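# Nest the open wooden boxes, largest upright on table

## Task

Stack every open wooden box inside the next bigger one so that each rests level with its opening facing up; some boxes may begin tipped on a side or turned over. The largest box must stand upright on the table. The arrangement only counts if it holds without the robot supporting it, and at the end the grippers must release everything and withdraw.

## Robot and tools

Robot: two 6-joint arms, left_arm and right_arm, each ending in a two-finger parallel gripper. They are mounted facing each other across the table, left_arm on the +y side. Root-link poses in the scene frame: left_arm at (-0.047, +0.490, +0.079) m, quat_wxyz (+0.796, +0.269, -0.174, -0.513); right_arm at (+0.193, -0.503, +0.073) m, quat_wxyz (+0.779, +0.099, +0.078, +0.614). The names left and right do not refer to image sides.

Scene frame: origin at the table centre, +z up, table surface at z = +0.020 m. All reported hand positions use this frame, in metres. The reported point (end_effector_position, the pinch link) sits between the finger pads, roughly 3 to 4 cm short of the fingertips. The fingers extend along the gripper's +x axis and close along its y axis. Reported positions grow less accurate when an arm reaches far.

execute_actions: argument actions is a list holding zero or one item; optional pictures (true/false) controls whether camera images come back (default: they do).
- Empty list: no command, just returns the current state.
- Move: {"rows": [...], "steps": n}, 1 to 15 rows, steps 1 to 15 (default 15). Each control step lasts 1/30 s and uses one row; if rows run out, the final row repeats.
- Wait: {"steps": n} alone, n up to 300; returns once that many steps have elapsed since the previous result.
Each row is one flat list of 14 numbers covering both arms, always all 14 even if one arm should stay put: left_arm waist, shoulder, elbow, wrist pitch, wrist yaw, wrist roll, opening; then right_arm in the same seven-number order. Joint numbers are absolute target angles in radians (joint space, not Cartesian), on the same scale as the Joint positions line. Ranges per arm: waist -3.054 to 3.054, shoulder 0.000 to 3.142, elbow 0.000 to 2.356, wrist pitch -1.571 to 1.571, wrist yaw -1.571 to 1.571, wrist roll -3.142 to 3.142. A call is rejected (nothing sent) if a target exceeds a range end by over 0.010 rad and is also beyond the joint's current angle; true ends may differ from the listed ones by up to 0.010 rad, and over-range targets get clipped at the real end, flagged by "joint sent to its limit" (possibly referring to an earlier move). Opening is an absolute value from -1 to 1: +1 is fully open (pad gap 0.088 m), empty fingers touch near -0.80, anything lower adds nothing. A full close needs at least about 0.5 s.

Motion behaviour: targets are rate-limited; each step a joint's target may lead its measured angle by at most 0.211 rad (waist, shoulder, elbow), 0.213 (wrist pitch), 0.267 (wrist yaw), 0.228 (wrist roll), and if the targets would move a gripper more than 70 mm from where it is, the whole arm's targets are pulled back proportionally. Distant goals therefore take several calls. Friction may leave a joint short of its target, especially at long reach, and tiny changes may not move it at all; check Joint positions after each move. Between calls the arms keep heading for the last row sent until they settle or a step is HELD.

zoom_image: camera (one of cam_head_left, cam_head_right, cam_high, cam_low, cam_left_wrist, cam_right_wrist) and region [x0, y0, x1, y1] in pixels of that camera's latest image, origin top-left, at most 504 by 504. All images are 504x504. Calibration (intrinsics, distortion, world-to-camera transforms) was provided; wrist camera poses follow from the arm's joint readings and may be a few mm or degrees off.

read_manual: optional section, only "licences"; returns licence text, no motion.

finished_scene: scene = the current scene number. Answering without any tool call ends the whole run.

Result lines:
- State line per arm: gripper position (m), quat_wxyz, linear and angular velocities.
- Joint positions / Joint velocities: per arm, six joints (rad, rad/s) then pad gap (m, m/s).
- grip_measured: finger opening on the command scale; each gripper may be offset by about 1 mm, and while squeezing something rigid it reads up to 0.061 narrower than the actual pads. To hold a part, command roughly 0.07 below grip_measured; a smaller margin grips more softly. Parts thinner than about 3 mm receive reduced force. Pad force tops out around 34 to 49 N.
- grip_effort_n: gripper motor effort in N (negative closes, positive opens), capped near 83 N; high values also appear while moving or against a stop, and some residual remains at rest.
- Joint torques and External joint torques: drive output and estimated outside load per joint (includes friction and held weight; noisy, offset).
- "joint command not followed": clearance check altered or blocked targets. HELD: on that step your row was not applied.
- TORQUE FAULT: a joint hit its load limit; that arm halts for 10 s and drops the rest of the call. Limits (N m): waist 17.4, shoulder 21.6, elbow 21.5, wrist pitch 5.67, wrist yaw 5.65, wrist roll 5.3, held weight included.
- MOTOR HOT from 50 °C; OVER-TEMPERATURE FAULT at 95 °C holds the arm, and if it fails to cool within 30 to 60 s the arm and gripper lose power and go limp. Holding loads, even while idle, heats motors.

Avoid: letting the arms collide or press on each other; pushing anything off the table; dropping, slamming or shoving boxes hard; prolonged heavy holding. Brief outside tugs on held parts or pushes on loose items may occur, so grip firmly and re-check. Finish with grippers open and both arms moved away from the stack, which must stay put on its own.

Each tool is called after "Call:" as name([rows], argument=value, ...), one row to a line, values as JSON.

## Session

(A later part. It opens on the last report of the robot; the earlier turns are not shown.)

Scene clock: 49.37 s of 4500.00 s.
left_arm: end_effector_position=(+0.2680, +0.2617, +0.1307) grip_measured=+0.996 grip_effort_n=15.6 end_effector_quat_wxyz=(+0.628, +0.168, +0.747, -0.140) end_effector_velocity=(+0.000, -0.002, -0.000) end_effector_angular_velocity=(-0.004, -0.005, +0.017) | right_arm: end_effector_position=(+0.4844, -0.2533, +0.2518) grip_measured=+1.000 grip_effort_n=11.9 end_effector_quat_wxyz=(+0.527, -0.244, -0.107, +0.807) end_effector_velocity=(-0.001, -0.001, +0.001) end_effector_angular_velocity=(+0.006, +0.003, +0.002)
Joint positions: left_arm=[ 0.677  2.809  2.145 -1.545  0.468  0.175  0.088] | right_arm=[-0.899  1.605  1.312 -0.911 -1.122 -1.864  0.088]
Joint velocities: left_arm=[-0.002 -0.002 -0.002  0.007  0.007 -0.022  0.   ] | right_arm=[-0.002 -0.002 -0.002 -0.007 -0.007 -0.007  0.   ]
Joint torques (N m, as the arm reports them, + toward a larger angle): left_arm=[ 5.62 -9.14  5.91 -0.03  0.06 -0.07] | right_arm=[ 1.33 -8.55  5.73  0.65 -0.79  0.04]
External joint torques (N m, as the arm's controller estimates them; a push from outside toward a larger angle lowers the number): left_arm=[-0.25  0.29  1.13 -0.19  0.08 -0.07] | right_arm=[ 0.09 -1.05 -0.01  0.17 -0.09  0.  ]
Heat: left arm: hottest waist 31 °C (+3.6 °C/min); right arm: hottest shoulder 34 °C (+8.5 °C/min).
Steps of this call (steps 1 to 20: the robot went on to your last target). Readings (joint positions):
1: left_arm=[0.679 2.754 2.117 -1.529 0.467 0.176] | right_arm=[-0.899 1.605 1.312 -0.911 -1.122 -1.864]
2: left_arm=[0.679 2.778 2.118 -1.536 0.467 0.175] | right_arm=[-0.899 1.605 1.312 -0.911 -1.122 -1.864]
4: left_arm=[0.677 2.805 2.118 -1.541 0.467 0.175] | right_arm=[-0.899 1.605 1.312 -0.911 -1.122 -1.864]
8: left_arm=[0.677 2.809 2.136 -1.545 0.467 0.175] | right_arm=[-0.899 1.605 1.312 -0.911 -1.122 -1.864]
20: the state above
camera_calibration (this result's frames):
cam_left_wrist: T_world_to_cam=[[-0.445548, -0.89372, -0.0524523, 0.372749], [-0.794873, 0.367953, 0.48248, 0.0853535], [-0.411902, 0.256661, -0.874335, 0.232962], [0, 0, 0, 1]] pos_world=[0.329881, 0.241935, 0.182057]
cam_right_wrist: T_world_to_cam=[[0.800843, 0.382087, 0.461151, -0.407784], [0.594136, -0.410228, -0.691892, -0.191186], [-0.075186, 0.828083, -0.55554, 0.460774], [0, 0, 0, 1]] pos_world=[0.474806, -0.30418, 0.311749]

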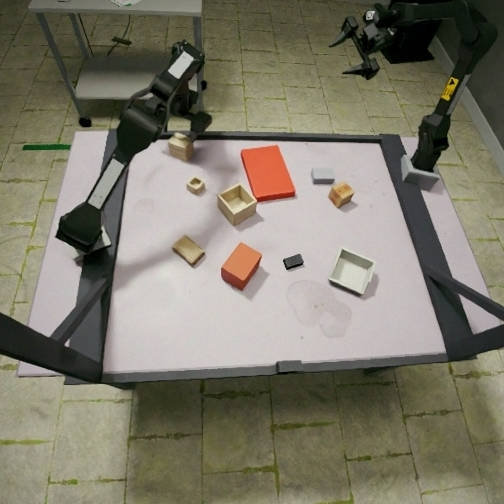

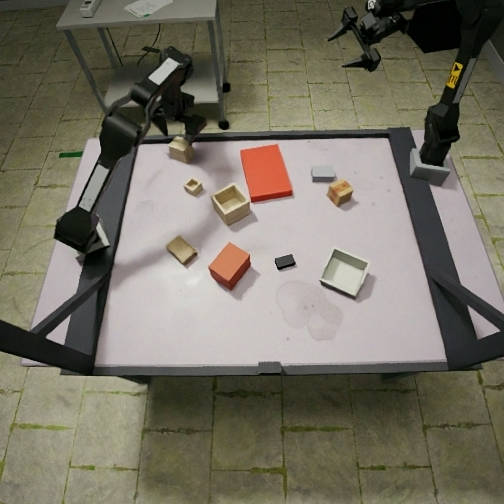

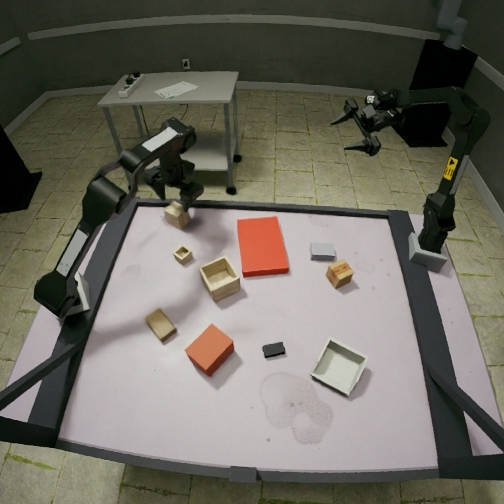

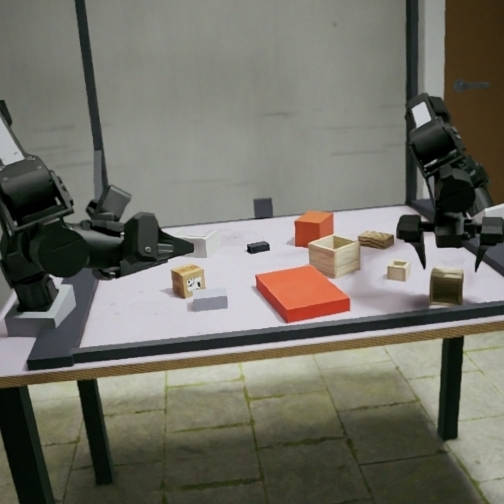

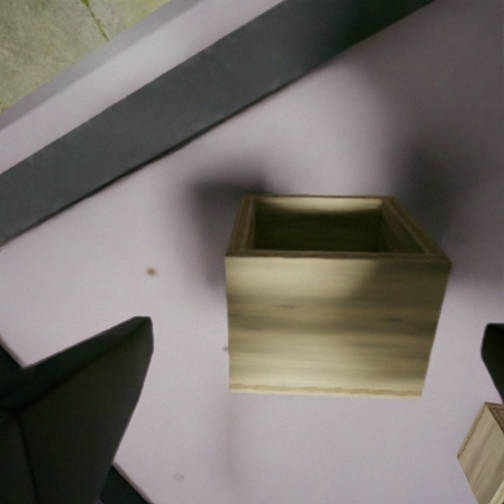

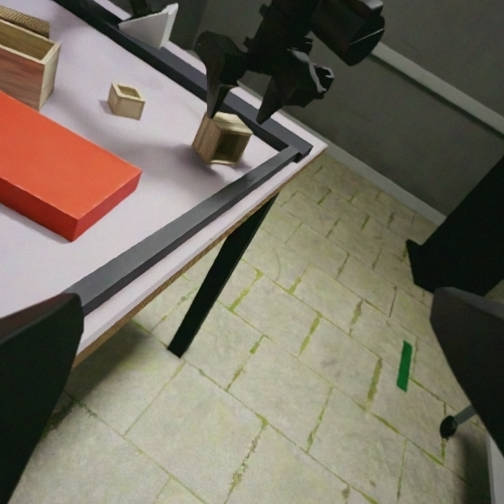

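Call:
execute_actions([
  {"rows":[[0.66,2.81,2.13,-1.53,0.475,0.165,1,-0.9,1.6,1.312,-0.911,-1.123,-1.864,1],[0.65,2.81,2.11,-1.51,0.48,0.155,1,-0.9,1.6,1.312,-0.911,-1.123,-1.864,1],[0.645,2.805,2.085,-1.485,0.485,0.15,1,-0.9,1.6,1.312,-0.911,-1.123,-1.864,1],[0.64,2.805,2.065,-1.465,0.49,0.14,1,-0.9,1.6,1.312,-0.911,-1.123,-1.864,1],[0.635,2.8,2.045,-1.44,0.495,0.135,1,-0.9,1.6,1.312,-0.911,-1.123,-1.864,1],[0.63,2.8,2.02,-1.42,0.5,0.13,1,-0.9,1.6,1.312,-0.911,-1.123,-1.864,1],[0.62,2.795,2.0,-1.395,0.503,0.12,1,-0.9,1.6,1.312,-0.911,-1.123,-1.864,1],[0.615,2.791,1.978,-1.375,0.506,0.116,1,-0.9,1.6,1.312,-0.911,-1.123,-1.864,1]]},
])

Call:
zoom_image(camera="cam_low", region=[380, 200, 504, 324])

Scene clock: 51.50 s of 4500.00 s.
left_arm: end_effector_position=(+0.2607, +0.2576, +0.0822) grip_measured=+0.996 grip_effort_n=15.6 end_effector_quat_wxyz=(+0.622, +0.169, +0.752, -0.136) end_effector_velocity=(+0.011, -0.002, +0.006) end_effector_angular_velocity=(-0.022, -0.058, -0.017) | right_arm: end_effector_position=(+0.4844, -0.2533, +0.2518) grip_measured=+1.000 grip_effort_n=11.9 end_effector_quat_wxyz=(+0.527, -0.244, -0.107, +0.807) end_effector_velocity=(-0.004, -0.001, -0.001) end_effector_angular_velocity=(-0.017, +0.024, +0.003)
Joint positions: left_arm=[ 0.61   2.808  1.987 -1.379  0.502  0.119  0.088] | right_arm=[-0.899  1.605  1.312 -0.911 -1.122 -1.864  0.088]
Joint velocities: left_arm=[ 0.012 -0.017 -0.002  0.051 -0.007 -0.007  0.   ] | right_arm=[ 0.002 -0.002 -0.002 -0.022  0.007  0.007  0.   ]
Joint torques (N m, as the arm reports them, + toward a larger angle): left_arm=[  6.2  -10.92   4.28   0.07   0.1   -0.04] | right_arm=[ 1.29 -8.45  5.67  0.58 -0.83  0.06]
External joint torques (N m, as the arm's controller estimates them; a push from outside toward a larger angle lowers the number): left_arm=[ 0.2  -1.46 -0.36  0.    0.11 -0.04] | right_arm=[ 0.01 -1.02  0.05  0.14 -0.14  0.03]
Heat: left arm: hottest waist 31 °C (+3.5 °C/min); right arm: hottest shoulder 34 °C (+8.2 °C/min).
Steps of this call (steps 1 to 15: the robot went on to your last target; steps 16 to 49: nothing new was sent; steps 50 to 64: all 15 steps of this action). Readings (joint positions):
50: left_arm=[0.676 2.809 2.145 -1.544 0.468 0.174] | right_arm=[-0.899 1.605 1.312 -0.911 -1.122 -1.864]
51: left_arm=[0.674 2.809 2.141 -1.537 0.469 0.170] | right_arm=[-0.899 1.605 1.312 -0.911 -1.122 -1.864]
53: left_arm=[0.666 2.809 2.119 -1.506 0.477 0.159] | right_arm=[-0.899 1.605 1.312 -0.911 -1.122 -1.864]
57: left_arm=[0.635 2.809 2.039 -1.429 0.493 0.134] | right_arm=[-0.899 1.605 1.312 -0.911 -1.122 -1.864]
64: the state above
camera_calibration (this result's frames):
cam_left_wrist: T_world_to_cam=[[-0.44322, -0.894679, -0.0557317, 0.36319], [-0.788951, 0.359816, 0.498086, 0.103753], [-0.425574, 0.264731, -0.865335, 0.189429], [0, 0, 0, 1]] pos_world=[0.323445, 0.237459, 0.132483]
cam_right_wrist: T_world_to_cam=[[0.800843, 0.382087, 0.461151, -0.407784], [0.594136, -0.410228, -0.691892, -0.191186], [-0.075186, 0.828083, -0.55554, 0.460774], [0, 0, 0, 1]] pos_world=[0.474806, -0.30418, 0.311749]

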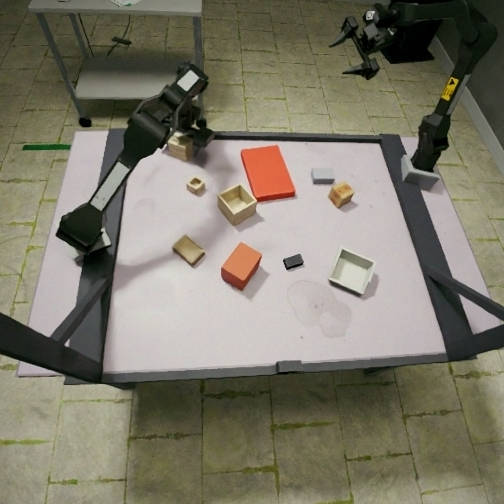

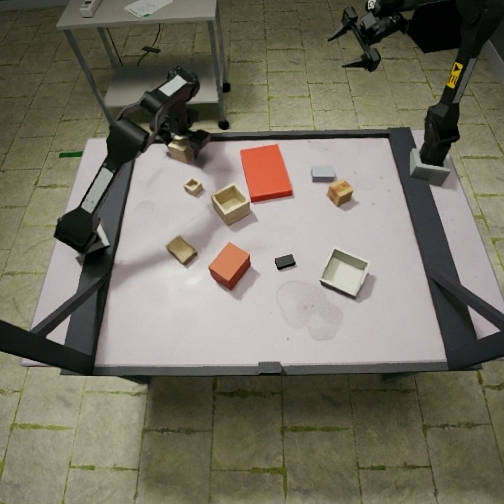

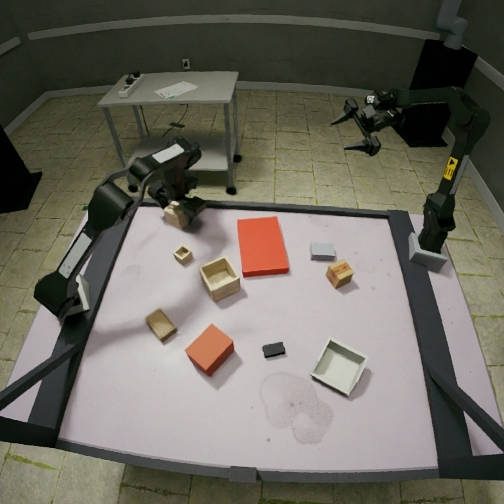

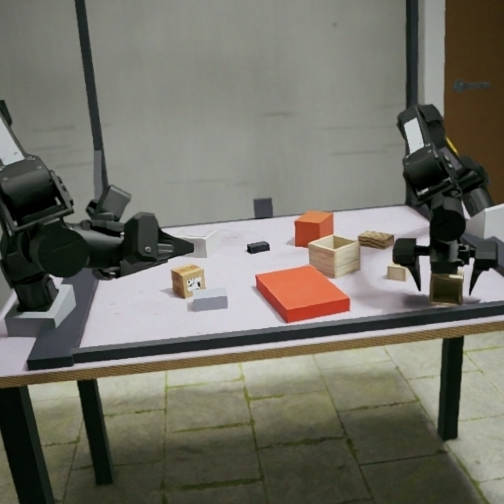

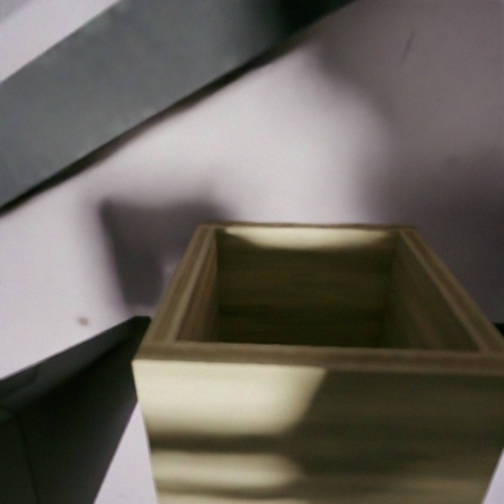

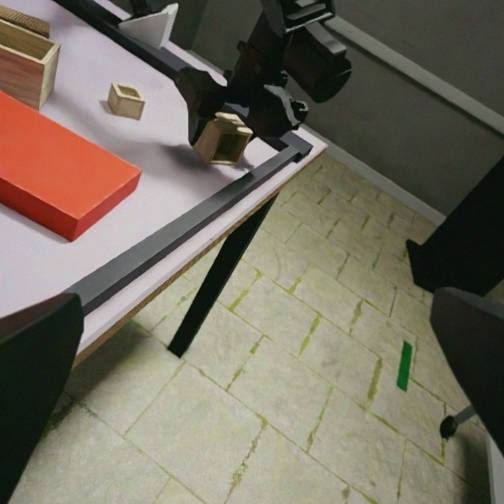

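Region (380, 200, 504, 324) of cam_low's 504x504 image, scaled by 4.065, with more detail than that image has.

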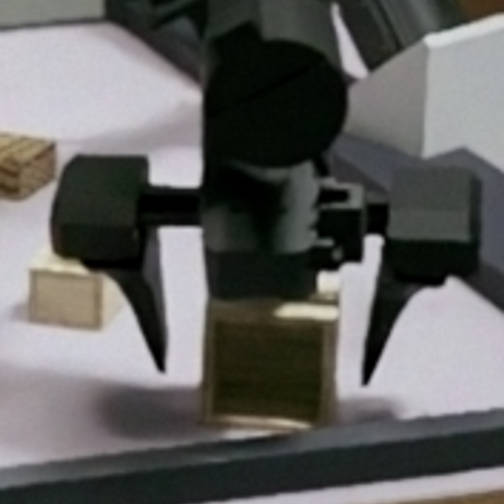

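Call:
execute_actions([
  {"rows":[[0.615,2.8,1.985,-1.375,0.503,0.116,0.2,-0.9,1.6,1.312,-0.911,-1.123,-1.864,1]]},
], pictures=false)

Call:
execute_actions([
  {"rows":[[0.63,2.78,2.0,-1.4,0.5,0.13,0.2,-0.9,1.6,1.312,-0.911,-1.123,-1.864,1],[0.64,2.76,2.02,-1.43,0.5,0.14,0.2,-0.9,1.6,1.312,-0.911,-1.123,-1.864,1],[0.65,2.73,2.03,-1.46,0.49,0.15,0.2,-0.9,1.6,1.312,-0.911,-1.123,-1.864,1],[0.66,2.7,2.04,-1.49,0.48,0.16,0.2,-0.9,1.6,1.312,-0.911,-1.123,-1.864,1],[0.67,2.66,2.04,-1.52,0.48,0.17,0.2,-0.9,1.6,1.312,-0.911,-1.123,-1.864,1],[0.67,2.62,2.02,-1.52,0.48,0.17,0.2,-0.9,1.6,1.312,-0.911,-1.123,-1.864,1],[0.67,2.57,1.99,-1.52,0.48,0.17,0.2,-0.9,1.6,1.312,-0.911,-1.123,-1.864,1],[0.67,2.52,1.96,-1.52,0.48,0.17,0.2,-0.9,1.6,1.312,-0.911,-1.123,-1.864,1],[0.67,2.46,1.92,-1.5,0.48,0.17,0.2,-0.9,1.6,1.312,-0.911,-1.123,-1.864,1],[0.67,2.4,1.87,-1.45,0.48,0.17,0.2,-0.9,1.6,1.312,-0.911,-1.123,-1.864,1],[0.67,2.34,1.82,-1.4,0.48,0.17,0.2,-0.9,1.6,1.312,-0.911,-1.123,-1.864,1],[0.67,2.28,1.76,-1.3,0.48,0.17,0.2,-0.9,1.6,1.312,-0.911,-1.123,-1.864,1],[0.67,2.22,1.7,-1.2,0.48,0.17,0.2,-0.9,1.6,1.312,-0.911,-1.123,-1.864,1],[0.67,2.16,1.62,-1.1,0.48,0.17,0.2,-0.9,1.6,1.312,-0.911,-1.123,-1.864,1],[0.67,2.1,1.55,-1.0,0.48,0.17,0.2,-0.9,1.6,1.312,-0.911,-1.123,-1.864,1]]},
], pictures=false)

Call:
execute_actions([
  {"rows":[[0.68,1.9,1.2,-0.2,0.48,0,0.2,-0.9,1.6,1.312,-0.911,-1.123,-1.864,1]]},
], pictures=false)

Call:
execute_actions([
  {"rows":[[0.69,1.9,0.85,0.6,0.48,-0.2,0.2,-0.9,1.6,1.312,-0.911,-1.123,-1.864,1]]},
], pictures=false)

Call:
execute_actions([
  {"rows":[[0.698,1.95,0.75,0.8,0.475,-0.27,0.2,-0.9,1.6,1.312,-0.911,-1.123,-1.864,1]],"steps":8},
], pictures=false)

Call:
execute_actions([
  {"rows":[[0.698,2.0,0.68,0.9,0.475,-0.27,0.2,-0.9,1.6,1.312,-0.911,-1.123,-1.864,1],[0.698,2.05,0.63,0.97,0.475,-0.27,0.2,-0.9,1.6,1.312,-0.911,-1.123,-1.864,1],[0.698,2.1,0.58,1.04,0.475,-0.27,0.2,-0.9,1.6,1.312,-0.911,-1.123,-1.864,1],[0.698,2.14,0.54,1.11,0.475,-0.27,0.2,-0.9,1.6,1.312,-0.911,-1.123,-1.864,1],[0.698,2.18,0.51,1.172,0.475,-0.27,0.2,-0.9,1.6,1.312,-0.911,-1.123,-1.864,1],[0.698,2.21,0.49,1.172,0.475,-0.27,0.2,-0.9,1.6,1.312,-0.911,-1.123,-1.864,1],[0.698,2.24,0.487,1.172,0.475,-0.27,0.2,-0.9,1.6,1.312,-0.911,-1.123,-1.864,1],[0.698,2.27,0.487,1.172,0.475,-0.27,0.2,-0.9,1.6,1.312,-0.911,-1.123,-1.864,1],[0.698,2.3,0.487,1.172,0.475,-0.27,0.2,-0.9,1.6,1.312,-0.911,-1.123,-1.864,1],[0.698,2.33,0.487,1.172,0.475,-0.27,0.2,-0.9,1.6,1.312,-0.911,-1.123,-1.864,1],[0.698,2.36,0.487,1.172,0.475,-0.27,0.2,-0.9,1.6,1.312,-0.911,-1.123,-1.864,1],[0.698,2.39,0.487,1.172,0.475,-0.27,0.2,-0.9,1.6,1.312,-0.911,-1.123,-1.864,1]]},
], pictures=false)

Call:
execute_actions([
  {"steps":15},
])

Call:
zoom_image(camera="cam_low", region=[380, 200, 504, 324])

Scene clock: 56.63 s of 4500.00 s.
left_arm: end_effector_position=(+0.2619, +0.2585, +0.0828) grip_measured=+0.362 grip_effort_n=-83.5 end_effector_quat_wxyz=(+0.624, +0.167, +0.751, -0.136) end_effector_velocity=(-0.000, +0.004, +0.001) end_effector_angular_velocity=(+0.023, -0.002, +0.009) | right_arm: end_effector_position=(+0.4844, -0.2533, +0.2518) grip_measured=+1.000 grip_effort_n=11.9 end_effector_quat_wxyz=(+0.527, -0.244, -0.107, +0.807) end_effector_velocity=(-0.001, -0.001, +0.001) end_effector_angular_velocity=(+0.006, +0.003, +0.002)
Joint positions: left_arm=[ 0.614  2.808  1.985 -1.375  0.503  0.118  0.057] | right_arm=[-0.899  1.605  1.312 -0.911 -1.122 -1.864  0.088]
Joint velocities: left_arm=[ 0.002 -0.002 -0.002 -0.007 -0.022 -0.007 -0.   ] | right_arm=[-0.002 -0.002 -0.002 -0.007 -0.007 -0.007  0.   ]
Joint torques (N m, as the arm reports them, + toward a larger angle): left_arm=[ 5.83 -9.74  5.05  0.07  0.   -0.07] | right_arm=[ 1.45 -8.52  5.69  0.64 -0.85  0.04]
External joint torques (N m, as the arm's controller estimates them; a push from outside toward a larger angle lowers the number): left_arm=[-0.12 -0.32  0.4  -0.04  0.02 -0.07] | right_arm=[ 0.18 -1.07  0.03  0.18 -0.16  0.  ]
Heat: left arm: hottest waist 32 °C (+4.2 °C/min); right arm: hottest shoulder 34 °C (+7.4 °C/min).
Steps of this call (steps 1 to 15: the robot went on to your last target; steps 16 to 90: nothing new was sent; then 1.63 s passed at rest; steps 91 to 105: all 15 steps of this action). Readings (joint positions):
91: left_arm=[0.611 2.808 1.985 -1.376 0.502 0.118] | right_arm=[-0.899 1.605 1.312 -0.911 -1.122 -1.864]
92: left_arm=[0.611 2.808 1.985 -1.376 0.502 0.118] | right_arm=[-0.899 1.605 1.312 -0.911 -1.122 -1.864]
94: left_arm=[0.611 2.808 1.985 -1.376 0.502 0.118] | right_arm=[-0.899 1.605 1.312 -0.911 -1.122 -1.864]
98: left_arm=[0.613 2.808 1.985 -1.376 0.503 0.118] | right_arm=[-0.899 1.605 1.312 -0.911 -1.122 -1.864]
105: the state above

Scene clock: 57.13 s of 4500.00 s.
left_arm: end_effector_position=(+0.2117, +0.2246, +0.2233) grip_measured=+0.362 grip_effort_n=-83.5 end_effector_quat_wxyz=(+0.742, +0.218, +0.593, -0.224) end_effector_velocity=(-0.150, -0.066, +0.196) end_effector_angular_velocity=(-0.543, -1.438, -0.842) | right_arm: end_effector_position=(+0.4844, -0.2533, +0.2518) grip_measured=+1.000 grip_effort_n=12.8 end_effector_quat_wxyz=(+0.527, -0.244, -0.107, +0.807) end_effector_velocity=(-0.003, +0.000, +0.005) end_effector_angular_velocity=(+0.022, +0.004, +0.008)
Joint positions: left_arm=[ 0.671  2.265  1.736 -1.247  0.483  0.167  0.057] | right_arm=[-0.899  1.605  1.312 -0.911 -1.122 -1.864  0.088]
Joint velocities: left_arm=[-0.017 -1.78  -1.673  1.648  0.007 -0.007 -0.   ] | right_arm=[ 0.002 -0.007 -0.002 -0.007 -0.022 -0.007  0.   ]
Joint torques (N m, as the arm reports them, + toward a larger angle): left_arm=[ 5.07 -7.13  3.81  0.66 -0.15  0.1 ] | right_arm=[ 1.31 -8.24  5.53  0.66 -0.84  0.01]
External joint torques (N m, as the arm's controller estimates them; a push from outside toward a larger angle lowers the number): left_arm=[-0.12 -1.08 -0.61  0.08 -0.09  0.11] | right_arm=[ 0.03 -0.72 -0.19  0.19 -0.14 -0.02]
Heat: left arm: hottest waist 32 °C (+4.2 °C/min); right arm: hottest shoulder 34 °C (+7.4 °C/min).
Steps of this call (steps 1 to 15: all 15 steps of this action). Readings (joint positions):
1: left_arm=[0.614 2.808 1.986 -1.377 0.503 0.118] | right_arm=[-0.899 1.605 1.312 -0.911 -1.122 -1.864]
2: left_arm=[0.615 2.805 1.989 -1.388 0.503 0.122] | right_arm=[-0.899 1.605 1.312 -0.911 -1.122 -1.864]
4: left_arm=[0.624 2.791 1.998 -1.430 0.497 0.136] | right_arm=[-0.899 1.605 1.312 -0.911 -1.122 -1.864]
8: left_arm=[0.658 2.677 1.994 -1.494 0.484 0.160] | right_arm=[-0.899 1.605 1.312 -0.911 -1.122 -1.864]
15: the state above

Scene clock: 57.63 s of 4500.00 s.
left_arm: end_effector_position=(+0.2291, +0.1995, +0.2591) grip_measured=+0.362 grip_effort_n=-83.5 end_effector_quat_wxyz=(+0.873, +0.215, +0.311, -0.307) end_effector_velocity=(+0.151, -0.203, +0.259) end_effector_angular_velocity=(-0.558, -1.491, -0.843) | right_arm: end_effector_position=(+0.4844, -0.2533, +0.2518) grip_measured=+1.000 grip_effort_n=12.3 end_effector_quat_wxyz=(+0.527, -0.244, -0.107, +0.807) end_effector_velocity=(-0.003, +0.000, +0.005) end_effector_angular_velocity=(+0.022, +0.004, +0.008)
Joint positions: left_arm=[ 0.675  1.908  1.201 -0.363  0.481  0.003  0.057] | right_arm=[-0.899  1.605  1.312 -0.911 -1.122 -1.864  0.088]
Joint velocities: left_arm=[ 0.002 -0.002 -0.007  1.81  -0.007 -0.007  0.   ] | right_arm=[ 0.002 -0.007 -0.002 -0.007 -0.022 -0.007  0.   ]
Joint torques (N m, as the arm reports them, + toward a larger angle): left_arm=[ 4.74 -6.02  6.82  1.66 -0.2  -0.1 ] | right_arm=[ 1.18 -8.5   5.73  0.64 -0.84  0.01]
External joint torques (N m, as the arm's controller estimates them; a push from outside toward a larger angle lowers the number): left_arm=[ 0.27 -0.32  0.52  0.38 -0.06 -0.1 ] | right_arm=[-0.1  -0.92 -0.02  0.18 -0.13 -0.03]
Heat: left arm: hottest waist 32 °C (+4.2 °C/min); right arm: hottest shoulder 34 °C (+7.3 °C/min).
Steps of this call (steps 1 to 15: all 15 steps of this action). Readings (joint positions):
1: left_arm=[0.671 2.207 1.680 -1.189 0.483 0.143] | right_arm=[-0.899 1.605 1.312 -0.911 -1.122 -1.864]
2: left_arm=[0.671 2.150 1.623 -1.130 0.483 0.096] | right_arm=[-0.899 1.605 1.312 -0.911 -1.122 -1.864]
4: left_arm=[0.673 2.040 1.507 -1.009 0.483 0.046] | right_arm=[-0.899 1.605 1.312 -0.911 -1.122 -1.864]
8: left_arm=[0.675 1.905 1.307 -0.769 0.483 0.013] | right_arm=[-0.899 1.605 1.312 -0.911 -1.122 -1.864]
15: the state above

Scene clock: 58.13 s of 4500.00 s.
left_arm: end_effector_position=(+0.2475, +0.1917, +0.2712) grip_measured=+0.362 grip_effort_n=-83.5 end_effector_quat_wxyz=(+0.911, +0.150, +0.099, -0.371) end_effector_velocity=(-0.018, -0.094, +0.177) end_effector_angular_velocity=(-0.293, -0.799, -0.446) | right_arm: end_effector_position=(+0.4844, -0.2533, +0.2518) grip_measured=+1.000 grip_effort_n=12.3 end_effector_quat_wxyz=(+0.527, -0.244, -0.107, +0.807) end_effector_velocity=(-0.001, -0.001, +0.001) end_effector_angular_velocity=(+0.006, +0.003, +0.002)
Joint positions: left_arm=[ 0.686  1.907  0.848  0.513  0.481 -0.196  0.057] | right_arm=[-0.899  1.605  1.312 -0.911 -1.122 -1.864  0.088]
Joint velocities: left_arm=[-0.002 -0.027  0.007  0.93  -0.007 -0.007 -0.   ] | right_arm=[-0.002 -0.002 -0.002 -0.007 -0.007 -0.007  0.   ]
Joint torques (N m, as the arm reports them, + toward a larger angle): left_arm=[ 4.3  -5.31  6.68  1.53 -0.33 -0.14] | right_arm=[ 1.3  -8.4   5.64  0.59 -0.82  0.02]
External joint torques (N m, as the arm's controller estimates them; a push from outside toward a larger angle lowers the number): left_arm=[ 0.21 -1.16  1.78  0.38 -0.04 -0.12] | right_arm=[ 0.1  -0.91 -0.06  0.13 -0.13 -0.01]
Heat: left arm: hottest waist 32 °C (+4.1 °C/min); right arm: hottest shoulder 34 °C (+7.2 °C/min).
Steps of this call (steps 1 to 15: all 15 steps of this action). Readings (joint positions):
1: left_arm=[0.675 1.907 1.182 -0.287 0.481 -0.029] | right_arm=[-0.899 1.605 1.312 -0.911 -1.122 -1.864]
2: left_arm=[0.677 1.895 1.142 -0.214 0.481 -0.085] | right_arm=[-0.899 1.605 1.312 -0.911 -1.122 -1.864]
4: left_arm=[0.682 1.879 1.037 -0.102 0.481 -0.146] | right_arm=[-0.899 1.605 1.312 -0.911 -1.122 -1.864]
8: left_arm=[0.686 1.906 0.869 0.111 0.481 -0.187] | right_arm=[-0.899 1.605 1.312 -0.911 -1.122 -1.864]
15: the state above

Scene clock: 58.40 s of 4500.00 s.
left_arm: end_effector_position=(+0.2462, +0.1959, +0.2720) grip_measured=+0.362 grip_effort_n=-83.5 end_effector_quat_wxyz=(+0.912, +0.122, +0.047, -0.388) end_effector_velocity=(-0.002, +0.005, -0.009) end_effector_angular_velocity=(-0.061, -0.038, -0.026) | right_arm: end_effector_position=(+0.4844, -0.2533, +0.2518) grip_measured=+1.000 grip_effort_n=12.3 end_effector_quat_wxyz=(+0.527, -0.244, -0.107, +0.807) end_effector_velocity=(-0.000, -0.001, +0.002) end_effector_angular_velocity=(+0.007, -0.001, +0.001)
Joint positions: left_arm=[ 0.693  1.943  0.757  0.776  0.48  -0.264  0.057] | right_arm=[-0.899  1.605  1.312 -0.911 -1.122 -1.864  0.088]
Joint velocities: left_arm=[-0.002  0.046 -0.081  0.212 -0.007 -0.051 -0.   ] | right_arm=[-0.002 -0.002  0.002 -0.007 -0.007 -0.007  0.   ]
Joint torques (N m, as the arm reports them, + toward a larger angle): left_arm=[ 4.34 -4.38  6.07  2.07 -0.51 -0.09] | right_arm=[ 1.45 -8.67  5.82  0.6  -0.81 -0.01]
External joint torques (N m, as the arm's controller estimates them; a push from outside toward a larger angle lowers the number): left_arm=[ 0.45  1.27 -0.04  0.48 -0.19 -0.09] | right_arm=[ 0.2  -1.18  0.11  0.14 -0.11 -0.04]
Heat: left arm: hottest waist 32 °C (+4.1 °C/min); right arm: hottest shoulder 34 °C (+7.2 °C/min).
Steps of this call (steps 1 to 8: all 8 steps of this action). Readings (joint positions):
1: left_arm=[0.686 1.909 0.840 0.562 0.481 -0.209] | right_arm=[-0.899 1.605 1.312 -0.911 -1.122 -1.864]
2: left_arm=[0.687 1.913 0.821 0.632 0.481 -0.228] | right_arm=[-0.899 1.605 1.312 -0.911 -1.122 -1.864]
4: left_arm=[0.690 1.923 0.788 0.716 0.481 -0.249] | right_arm=[-0.899 1.605 1.312 -0.911 -1.122 -1.864]
8: the state above

Scene clock: 58.90 s of 4500.00 s.
left_arm: end_effector_position=(+0.2536, +0.2873, +0.1047) grip_measured=+0.362 grip_effort_n=-83.5 end_effector_quat_wxyz=(+0.918, +0.107, +0.189, -0.331) end_effector_velocity=(-0.005, +0.064, -0.107) end_effector_angular_velocity=(+0.092, +0.260, +0.169) | right_arm: end_effector_position=(+0.4844, -0.2533, +0.2518) grip_measured=+1.000 grip_effort_n=12.8 end_effector_quat_wxyz=(+0.527, -0.244, -0.107, +0.807) end_effector_velocity=(-0.003, +0.001, +0.003) end_effector_angular_velocity=(+0.020, +0.008, +0.009)
Joint positions: left_arm=[ 0.693  2.365  0.49   1.159  0.478 -0.268  0.057] | right_arm=[-0.899  1.605  1.312 -0.911 -1.122 -1.864  0.088]
Joint velocities: left_arm=[-0.002  0.291 -0.066  0.037 -0.022 -0.007  0.   ] | right_arm=[ 0.002 -0.002 -0.002 -0.007 -0.022 -0.007  0.   ]
Joint torques (N m, as the arm reports them, + toward a larger angle): left_arm=[ 3.78 -5.38  3.74  2.33 -0.39 -0.07] | right_arm=[ 1.18 -8.5   5.6   0.55 -0.81  0.07]
External joint torques (N m, as the arm's controller estimates them; a push from outside toward a larger angle lowers the number): left_arm=[ 0.27  1.12 -0.14  0.53 -0.16 -0.08] | right_arm=[-0.09 -1.03 -0.1   0.09 -0.11  0.03]
Heat: left arm: hottest waist 32 °C (+4.1 °C/min); right arm: hottest shoulder 34 °C (+7.1 °C/min).
Steps of this call (steps 1 to 15: all 15 steps of this action). Readings (joint positions):
1: left_arm=[0.693 1.950 0.747 0.802 0.479 -0.266] | right_arm=[-0.899 1.605 1.312 -0.911 -1.122 -1.864]
2: left_arm=[0.693 1.964 0.728 0.859 0.479 -0.266] | right_arm=[-0.899 1.605 1.312 -0.911 -1.122 -1.864]
4: left_arm=[0.693 2.012 0.673 0.962 0.479 -0.266] | right_arm=[-0.899 1.605 1.312 -0.911 -1.122 -1.864]
8: left_arm=[0.693 2.167 0.540 1.104 0.479 -0.267] | right_arm=[-0.899 1.605 1.312 -0.911 -1.122 -1.864]
15: the state above

Scene clock: 59.40 s of 4500.00 s.
left_arm: end_effector_position=(+0.2536, +0.2894, +0.1009) grip_measured=+0.362 grip_effort_n=-83.5 end_effector_quat_wxyz=(+0.918, +0.107, +0.192, -0.329) end_effector_velocity=(-0.004, -0.001, -0.004) end_effector_angular_velocity=(+0.002, +0.020, -0.003) | right_arm: end_effector_position=(+0.4844, -0.2533, +0.2518) grip_measured=+1.000 grip_effort_n=12.3 end_effector_quat_wxyz=(+0.527, -0.244, -0.107, +0.807) end_effector_velocity=(-0.001, +0.001, +0.002) end_effector_angular_velocity=(+0.013, -0.011, +0.004)
Joint positions: left_arm=[ 0.693  2.38   0.488  1.169  0.478 -0.268  0.057] | right_arm=[-0.899  1.605  1.312 -0.911 -1.122 -1.864  0.088]
Joint velocities: left_arm=[-0.007 -0.002 -0.007 -0.007  0.007 -0.007 -0.   ] | right_arm=[ 0.002 -0.002 -0.002  0.007 -0.007 -0.007  0.   ]
Joint torques (N m, as the arm reports them, + toward a larger angle): left_arm=[ 3.82 -4.2   3.47  1.89 -0.38 -0.07] | right_arm=[ 1.14 -8.61  5.73  0.63 -0.81  0.08]
External joint torques (N m, as the arm's controller estimates them; a push from outside toward a larger angle lowers the number): left_arm=[ 0.36  1.32  0.25  0.4  -0.14 -0.07] | right_arm=[-0.13 -1.14  0.02  0.16 -0.11  0.05]
Heat: left arm: hottest waist 32 °C (+4.0 °C/min); right arm: hottest shoulder 34 °C (+7.1 °C/min).
Steps of this call (steps 1 to 15: the robot went on to your last target). Readings (joint positions):
1: left_arm=[0.693 2.373 0.489 1.161 0.478 -0.268] | right_arm=[-0.899 1.605 1.312 -0.911 -1.122 -1.864]
2: left_arm=[0.693 2.377 0.488 1.164 0.478 -0.268] | right_arm=[-0.899 1.605 1.312 -0.911 -1.122 -1.864]
4: left_arm=[0.693 2.378 0.488 1.169 0.478 -0.268] | right_arm=[-0.899 1.605 1.312 -0.911 -1.122 -1.864]
8: left_arm=[0.693 2.380 0.488 1.169 0.478 -0.268] | right_arm=[-0.899 1.605 1.312 -0.911 -1.122 -1.864]
15: the state above
camera_calibration (this result's frames):
cam_left_wrist: T_world_to_cam=[[-0.610982, -0.784928, -0.102903, 0.405066], [-0.501703, 0.484473, -0.716645, 0.091023], [0.612368, -0.386231, -0.689805, 0.101572], [0, 0, 0, 1]] pos_world=[0.230955, 0.31308, 0.176979]
cam_right_wrist: T_world_to_cam=[[0.800843, 0.382087, 0.461151, -0.407784], [0.594136, -0.410228, -0.691892, -0.191186], [-0.075186, 0.828083, -0.55554, 0.460774], [0, 0, 0, 1]] pos_world=[0.474806, -0.30418, 0.311749]

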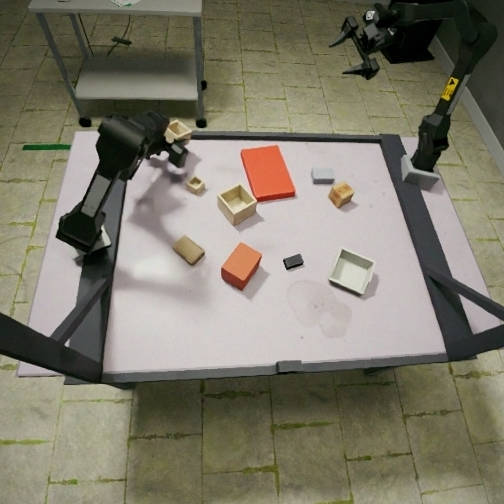

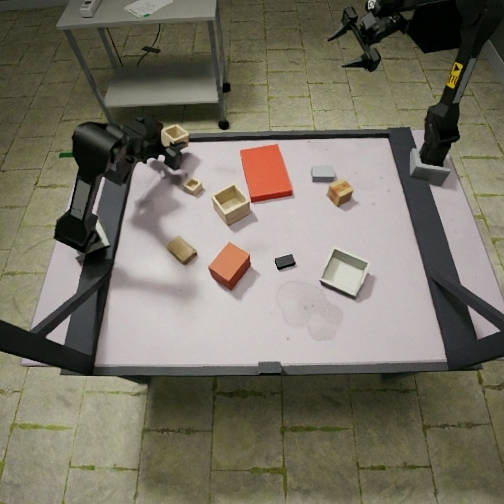

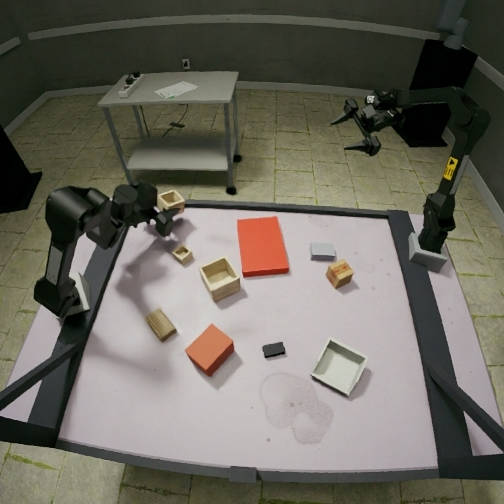

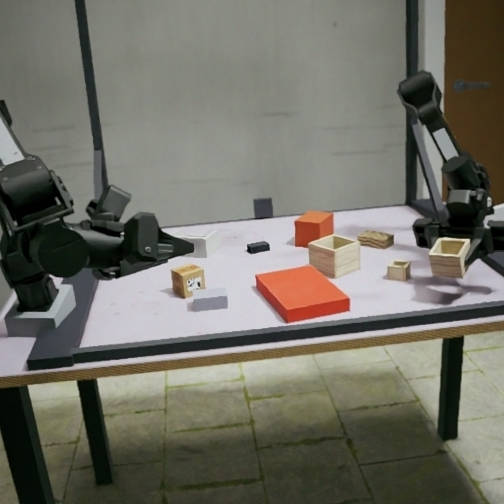

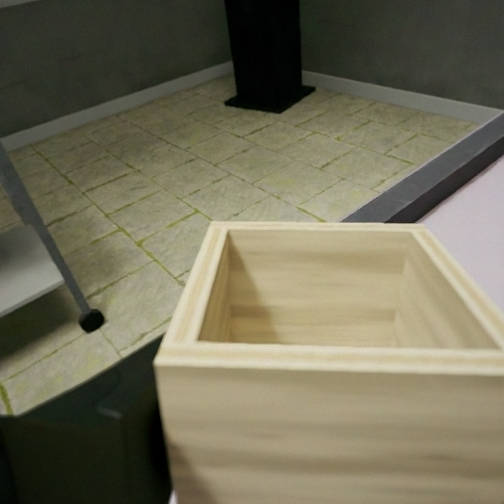

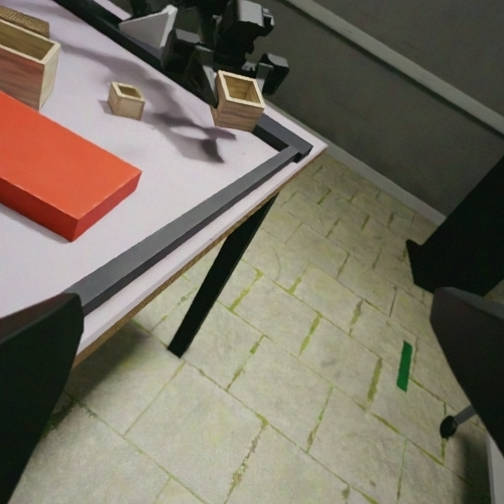

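Region (380, 200, 504, 324) of cam_low's 504x504 image, scaled by 4.065, with more detail than that image has.

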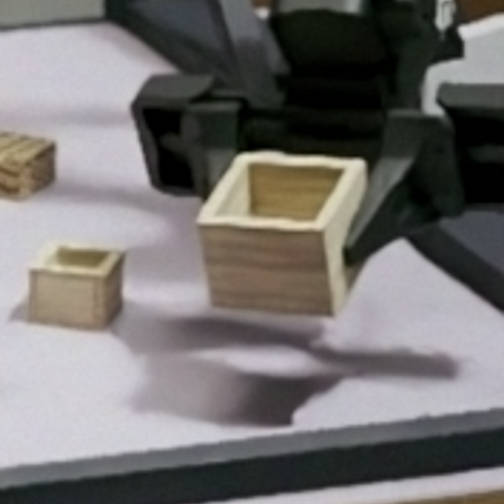

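Call:
execute_actions([
  {"rows":[[0.685,2.42,0.488,1.2,0.465,-0.28,0.2,-0.9,1.6,1.312,-0.911,-1.123,-1.864,1],[0.685,2.42,0.488,1.2,0.465,-0.28,0.2,-0.9,1.6,1.312,-0.911,-1.123,-1.864,1],[0.67,2.46,0.489,1.25,0.455,-0.29,0.2,-0.9,1.6,1.312,-0.911,-1.123,-1.864,1],[0.67,2.46,0.489,1.25,0.455,-0.29,0.2,-0.9,1.6,1.312,-0.911,-1.123,-1.864,1],[0.655,2.5,0.49,1.29,0.445,-0.3,0.2,-0.9,1.6,1.312,-0.911,-1.123,-1.864,1],[0.655,2.5,0.49,1.29,0.445,-0.3,0.2,-0.9,1.6,1.312,-0.911,-1.123,-1.864,1],[0.64,2.535,0.492,1.325,0.433,-0.31,0.2,-0.9,1.6,1.312,-0.911,-1.123,-1.864,1],[0.64,2.535,0.492,1.325,0.433,-0.31,0.2,-0.9,1.6,1.312,-0.911,-1.123,-1.864,1],[0.63,2.565,0.494,1.355,0.424,-0.32,0.2,-0.9,1.6,1.312,-0.911,-1.123,-1.864,1]]},
])

Call:
zoom_image(camera="cam_low", region=[380, 200, 504, 324])

Scene clock: 60.73 s of 4500.00 s.
left_arm: end_effector_position=(+0.2536, +0.2930, +0.0648) grip_measured=+0.362 grip_effort_n=-83.5 end_effector_quat_wxyz=(+0.918, +0.105, +0.199, -0.325) end_effector_velocity=(+0.004, -0.003, +0.011) end_effector_angular_velocity=(-0.034, -0.060, +0.006) | right_arm: end_effector_position=(+0.4844, -0.2533, +0.2518) grip_measured=+1.000 grip_effort_n=12.3 end_effector_quat_wxyz=(+0.527, -0.244, -0.107, +0.807) end_effector_velocity=(-0.003, -0.001, +0.002) end_effector_angular_velocity=(+0.022, -0.000, +0.009)
Joint positions: left_arm=[ 0.631  2.553  0.488  1.347  0.43  -0.316  0.057] | right_arm=[-0.899  1.605  1.312 -0.911 -1.122 -1.864  0.088]
Joint velocities: left_arm=[-0.002  0.012 -0.002  0.081 -0.037 -0.022 -0.   ] | right_arm=[-0.002 -0.002 -0.007 -0.007 -0.022 -0.022  0.   ]
Joint torques (N m, as the arm reports them, + toward a larger angle): left_arm=[ 3.55 -4.27  3.24  1.91 -0.45 -0.11] | right_arm=[ 1.07 -8.39  5.51  0.6  -0.85  0.05]
External joint torques (N m, as the arm's controller estimates them; a push from outside toward a larger angle lowers the number): left_arm=[-0.08  1.56  0.85  0.41 -0.18 -0.11] | right_arm=[-0.18 -0.89 -0.19  0.14 -0.15  0.02]
Heat: left arm: hottest waist 32 °C (+4.0 °C/min); right arm: hottest shoulder 34 °C (+7.0 °C/min).
Steps of this call (steps 1 to 15: the robot went on to your last target; steps 16 to 25: nothing new was sent; steps 26 to 40: all 15 steps of this action). Readings (joint positions):
26: left_arm=[0.693 2.384 0.488 1.175 0.477 -0.270] | right_arm=[-0.899 1.605 1.312 -0.911 -1.122 -1.864]
27: left_arm=[0.692 2.391 0.488 1.186 0.475 -0.272] | right_arm=[-0.899 1.605 1.312 -0.911 -1.122 -1.864]
29: left_arm=[0.685 2.417 0.488 1.216 0.467 -0.279] | right_arm=[-0.899 1.605 1.312 -0.911 -1.122 -1.864]
33: left_arm=[0.657 2.489 0.488 1.286 0.448 -0.297] | right_arm=[-0.899 1.605 1.312 -0.911 -1.122 -1.864]
40: the state above
camera_calibration (this result's frames):
cam_left_wrist: T_world_to_cam=[[-0.604741, -0.790398, -0.0977731, 0.403868], [-0.515187, 0.481854, -0.708801, 0.0670666], [0.607347, -0.37827, -0.6986, 0.0775464], [0, 0, 0, 1]] pos_world=[0.23169, 0.316233, 0.141198]
cam_right_wrist: T_world_to_cam=[[0.800843, 0.382087, 0.461151, -0.407784], [0.594136, -0.410228, -0.691892, -0.191186], [-0.075186, 0.828083, -0.55554, 0.460774], [0, 0, 0, 1]] pos_world=[0.474806, -0.30418, 0.311749]

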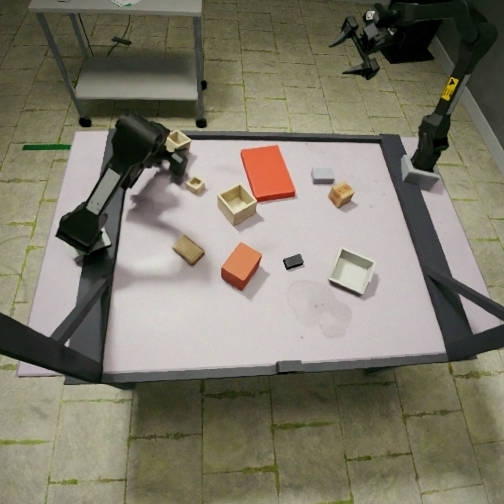

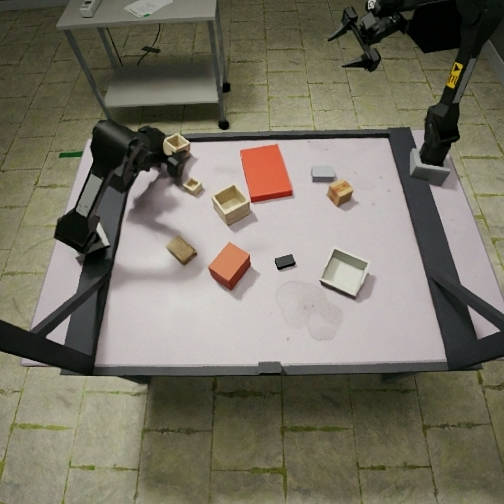

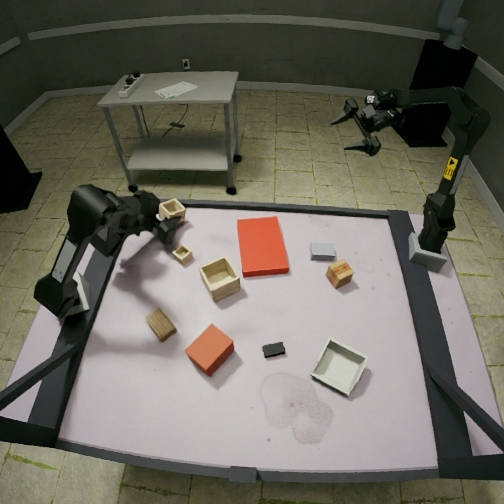

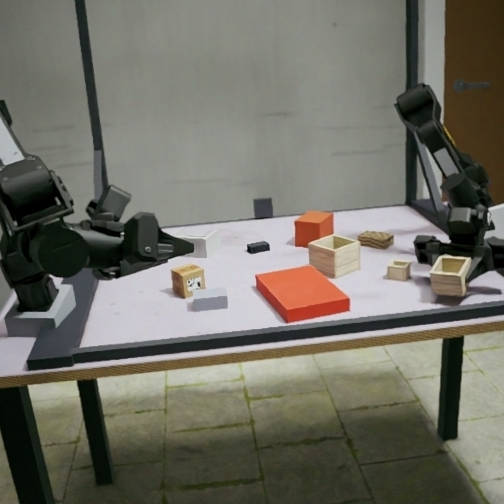

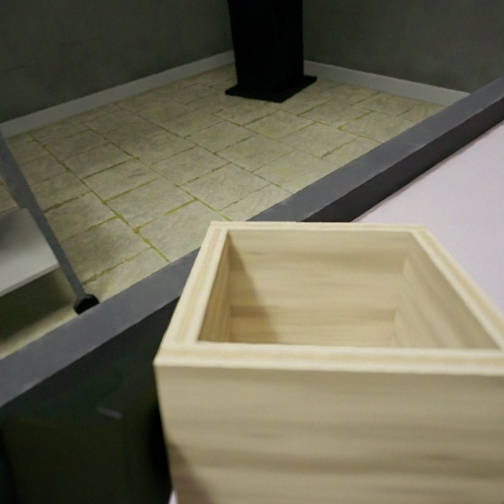

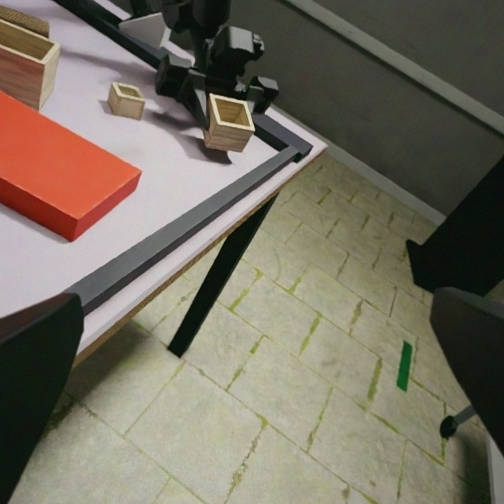

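Region (380, 200, 504, 324) of cam_low's 504x504 image, scaled by 4.065, with more detail than that image has.

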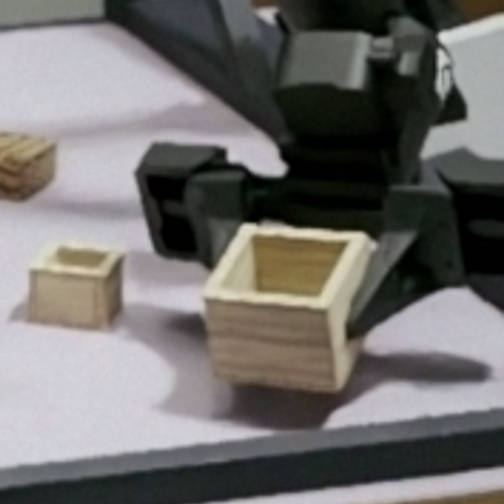

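Call:
execute_actions([
  {"rows":[[0.62,2.59,0.496,1.385,0.415,-0.33,0.2,-0.9,1.6,1.312,-0.911,-1.123,-1.864,1],[0.62,2.59,0.496,1.385,0.415,-0.33,0.2,-0.9,1.6,1.312,-0.911,-1.123,-1.864,1],[0.607,2.625,0.498,1.415,0.407,-0.337,0.2,-0.9,1.6,1.312,-0.911,-1.123,-1.864,1]]},
])

Call:
zoom_image(camera="cam_low", region=[380, 200, 504, 324])

Scene clock: 61.83 s of 4500.00 s.
left_arm: end_effector_position=(+0.2534, +0.2939, +0.0530) grip_measured=+0.362 grip_effort_n=-83.5 end_effector_quat_wxyz=(+0.919, +0.104, +0.199, -0.325) end_effector_velocity=(-0.002, +0.004, -0.004) end_effector_angular_velocity=(+0.003, +0.029, +0.012) | right_arm: end_effector_position=(+0.4844, -0.2533, +0.2518) grip_measured=+1.000 grip_effort_n=12.3 end_effector_quat_wxyz=(+0.527, -0.244, -0.107, +0.807) end_effector_velocity=(-0.001, -0.001, -0.001) end_effector_angular_velocity=(+0.008, -0.006, +0.007)
Joint positions: left_arm=[ 0.608  2.615  0.493  1.411  0.412 -0.334  0.057] | right_arm=[-0.899  1.605  1.312 -0.911 -1.122 -1.864  0.088]
Joint velocities: left_arm=[ 0.002 -0.002 -0.007 -0.022  0.007 -0.007  0.   ] | right_arm=[-0.002  0.002 -0.002 -0.007 -0.007 -0.022  0.   ]
Joint torques (N m, as the arm reports them, + toward a larger angle): left_arm=[ 3.52 -4.61  2.77  1.96 -0.49 -0.08] | right_arm=[ 1.05 -8.38  5.87  0.63 -0.8   0.  ]
External joint torques (N m, as the arm's controller estimates them; a push from outside toward a larger angle lowers the number): left_arm=[-0.14  1.18  0.8   0.48 -0.22 -0.08] | right_arm=[-0.19 -0.98  0.22  0.17 -0.12 -0.03]
Heat: left arm: hottest waist 32 °C (+4.0 °C/min); right arm: hottest shoulder 35 °C (+8.0 °C/min).
Steps of this call (steps 1 to 15: the robot went on to your last target; steps 16 to 18: nothing new was sent; steps 19 to 33: all 15 steps of this action). Readings (joint positions):
19: left_arm=[0.631 2.558 0.488 1.356 0.427 -0.319] | right_arm=[-0.899 1.605 1.312 -0.911 -1.122 -1.864]
20: left_arm=[0.629 2.564 0.489 1.368 0.424 -0.322] | right_arm=[-0.899 1.605 1.312 -0.911 -1.122 -1.864]
22: left_arm=[0.621 2.586 0.492 1.392 0.417 -0.328] | right_arm=[-0.899 1.605 1.312 -0.911 -1.122 -1.864]
26: left_arm=[0.608 2.613 0.493 1.404 0.414 -0.333] | right_arm=[-0.899 1.605 1.312 -0.911 -1.122 -1.864]
33: the state above
camera_calibration (this result's frames):
cam_left_wrist: T_world_to_cam=[[-0.60378, -0.791305, -0.0963613, 0.403269], [-0.516054, 0.480138, -0.709335, 0.0589243], [0.607567, -0.378555, -0.698254, 0.0698566], [0, 0, 0, 1]] pos_world=[0.231452, 0.317262, 0.129434]
cam_right_wrist: T_world_to_cam=[[0.800843, 0.382087, 0.461151, -0.407784], [0.594136, -0.410228, -0.691892, -0.191186], [-0.075186, 0.828083, -0.55554, 0.460774], [0, 0, 0, 1]] pos_world=[0.474806, -0.30418, 0.311749]

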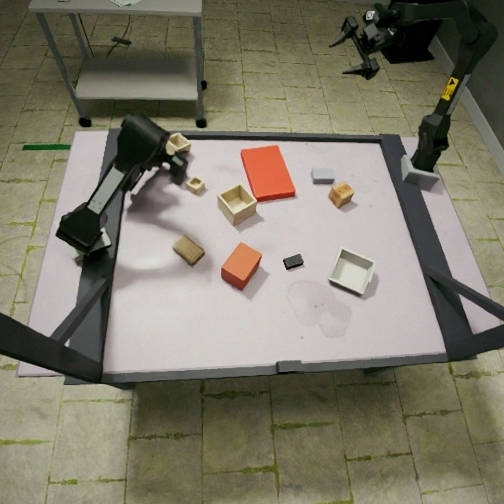

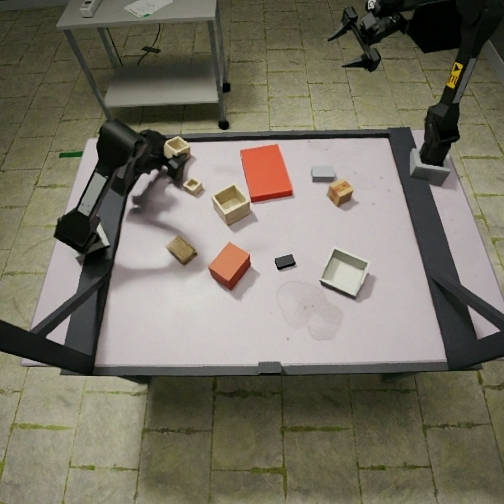

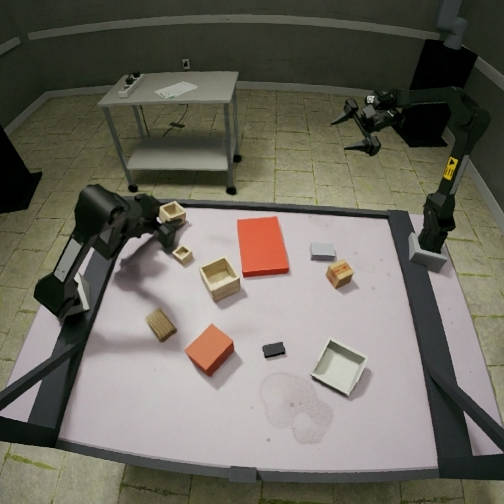

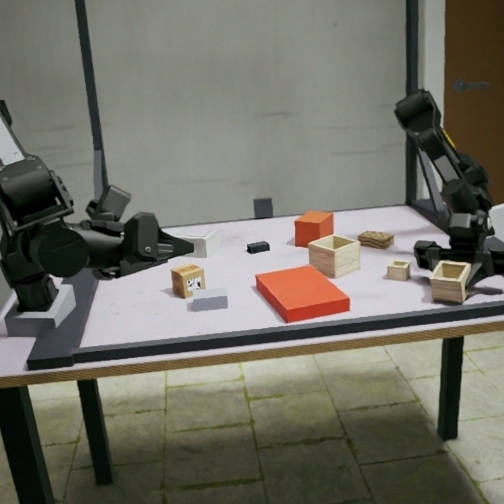

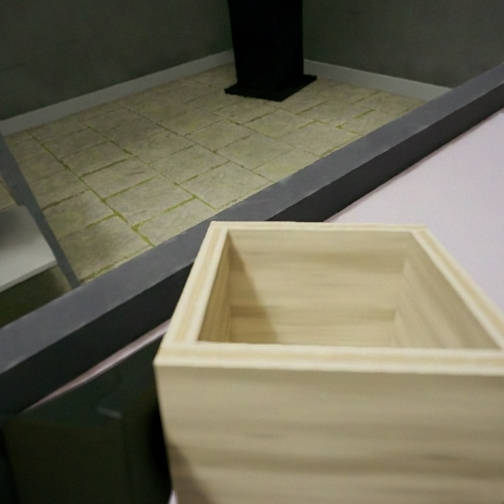

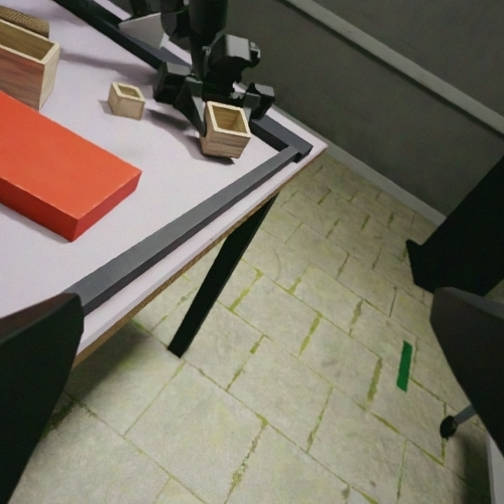

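Region (380, 200, 504, 324) of cam_low's 504x504 image, scaled by 4.065, with more detail than that image has.

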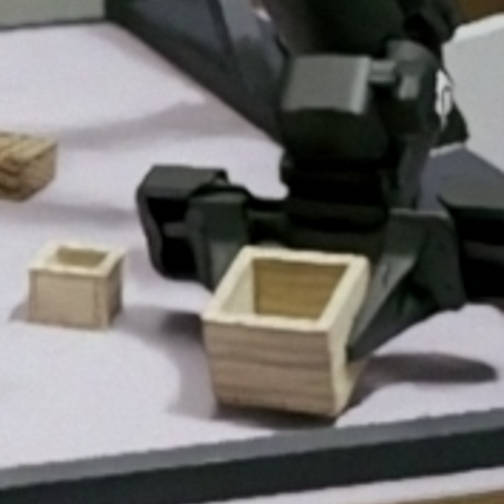

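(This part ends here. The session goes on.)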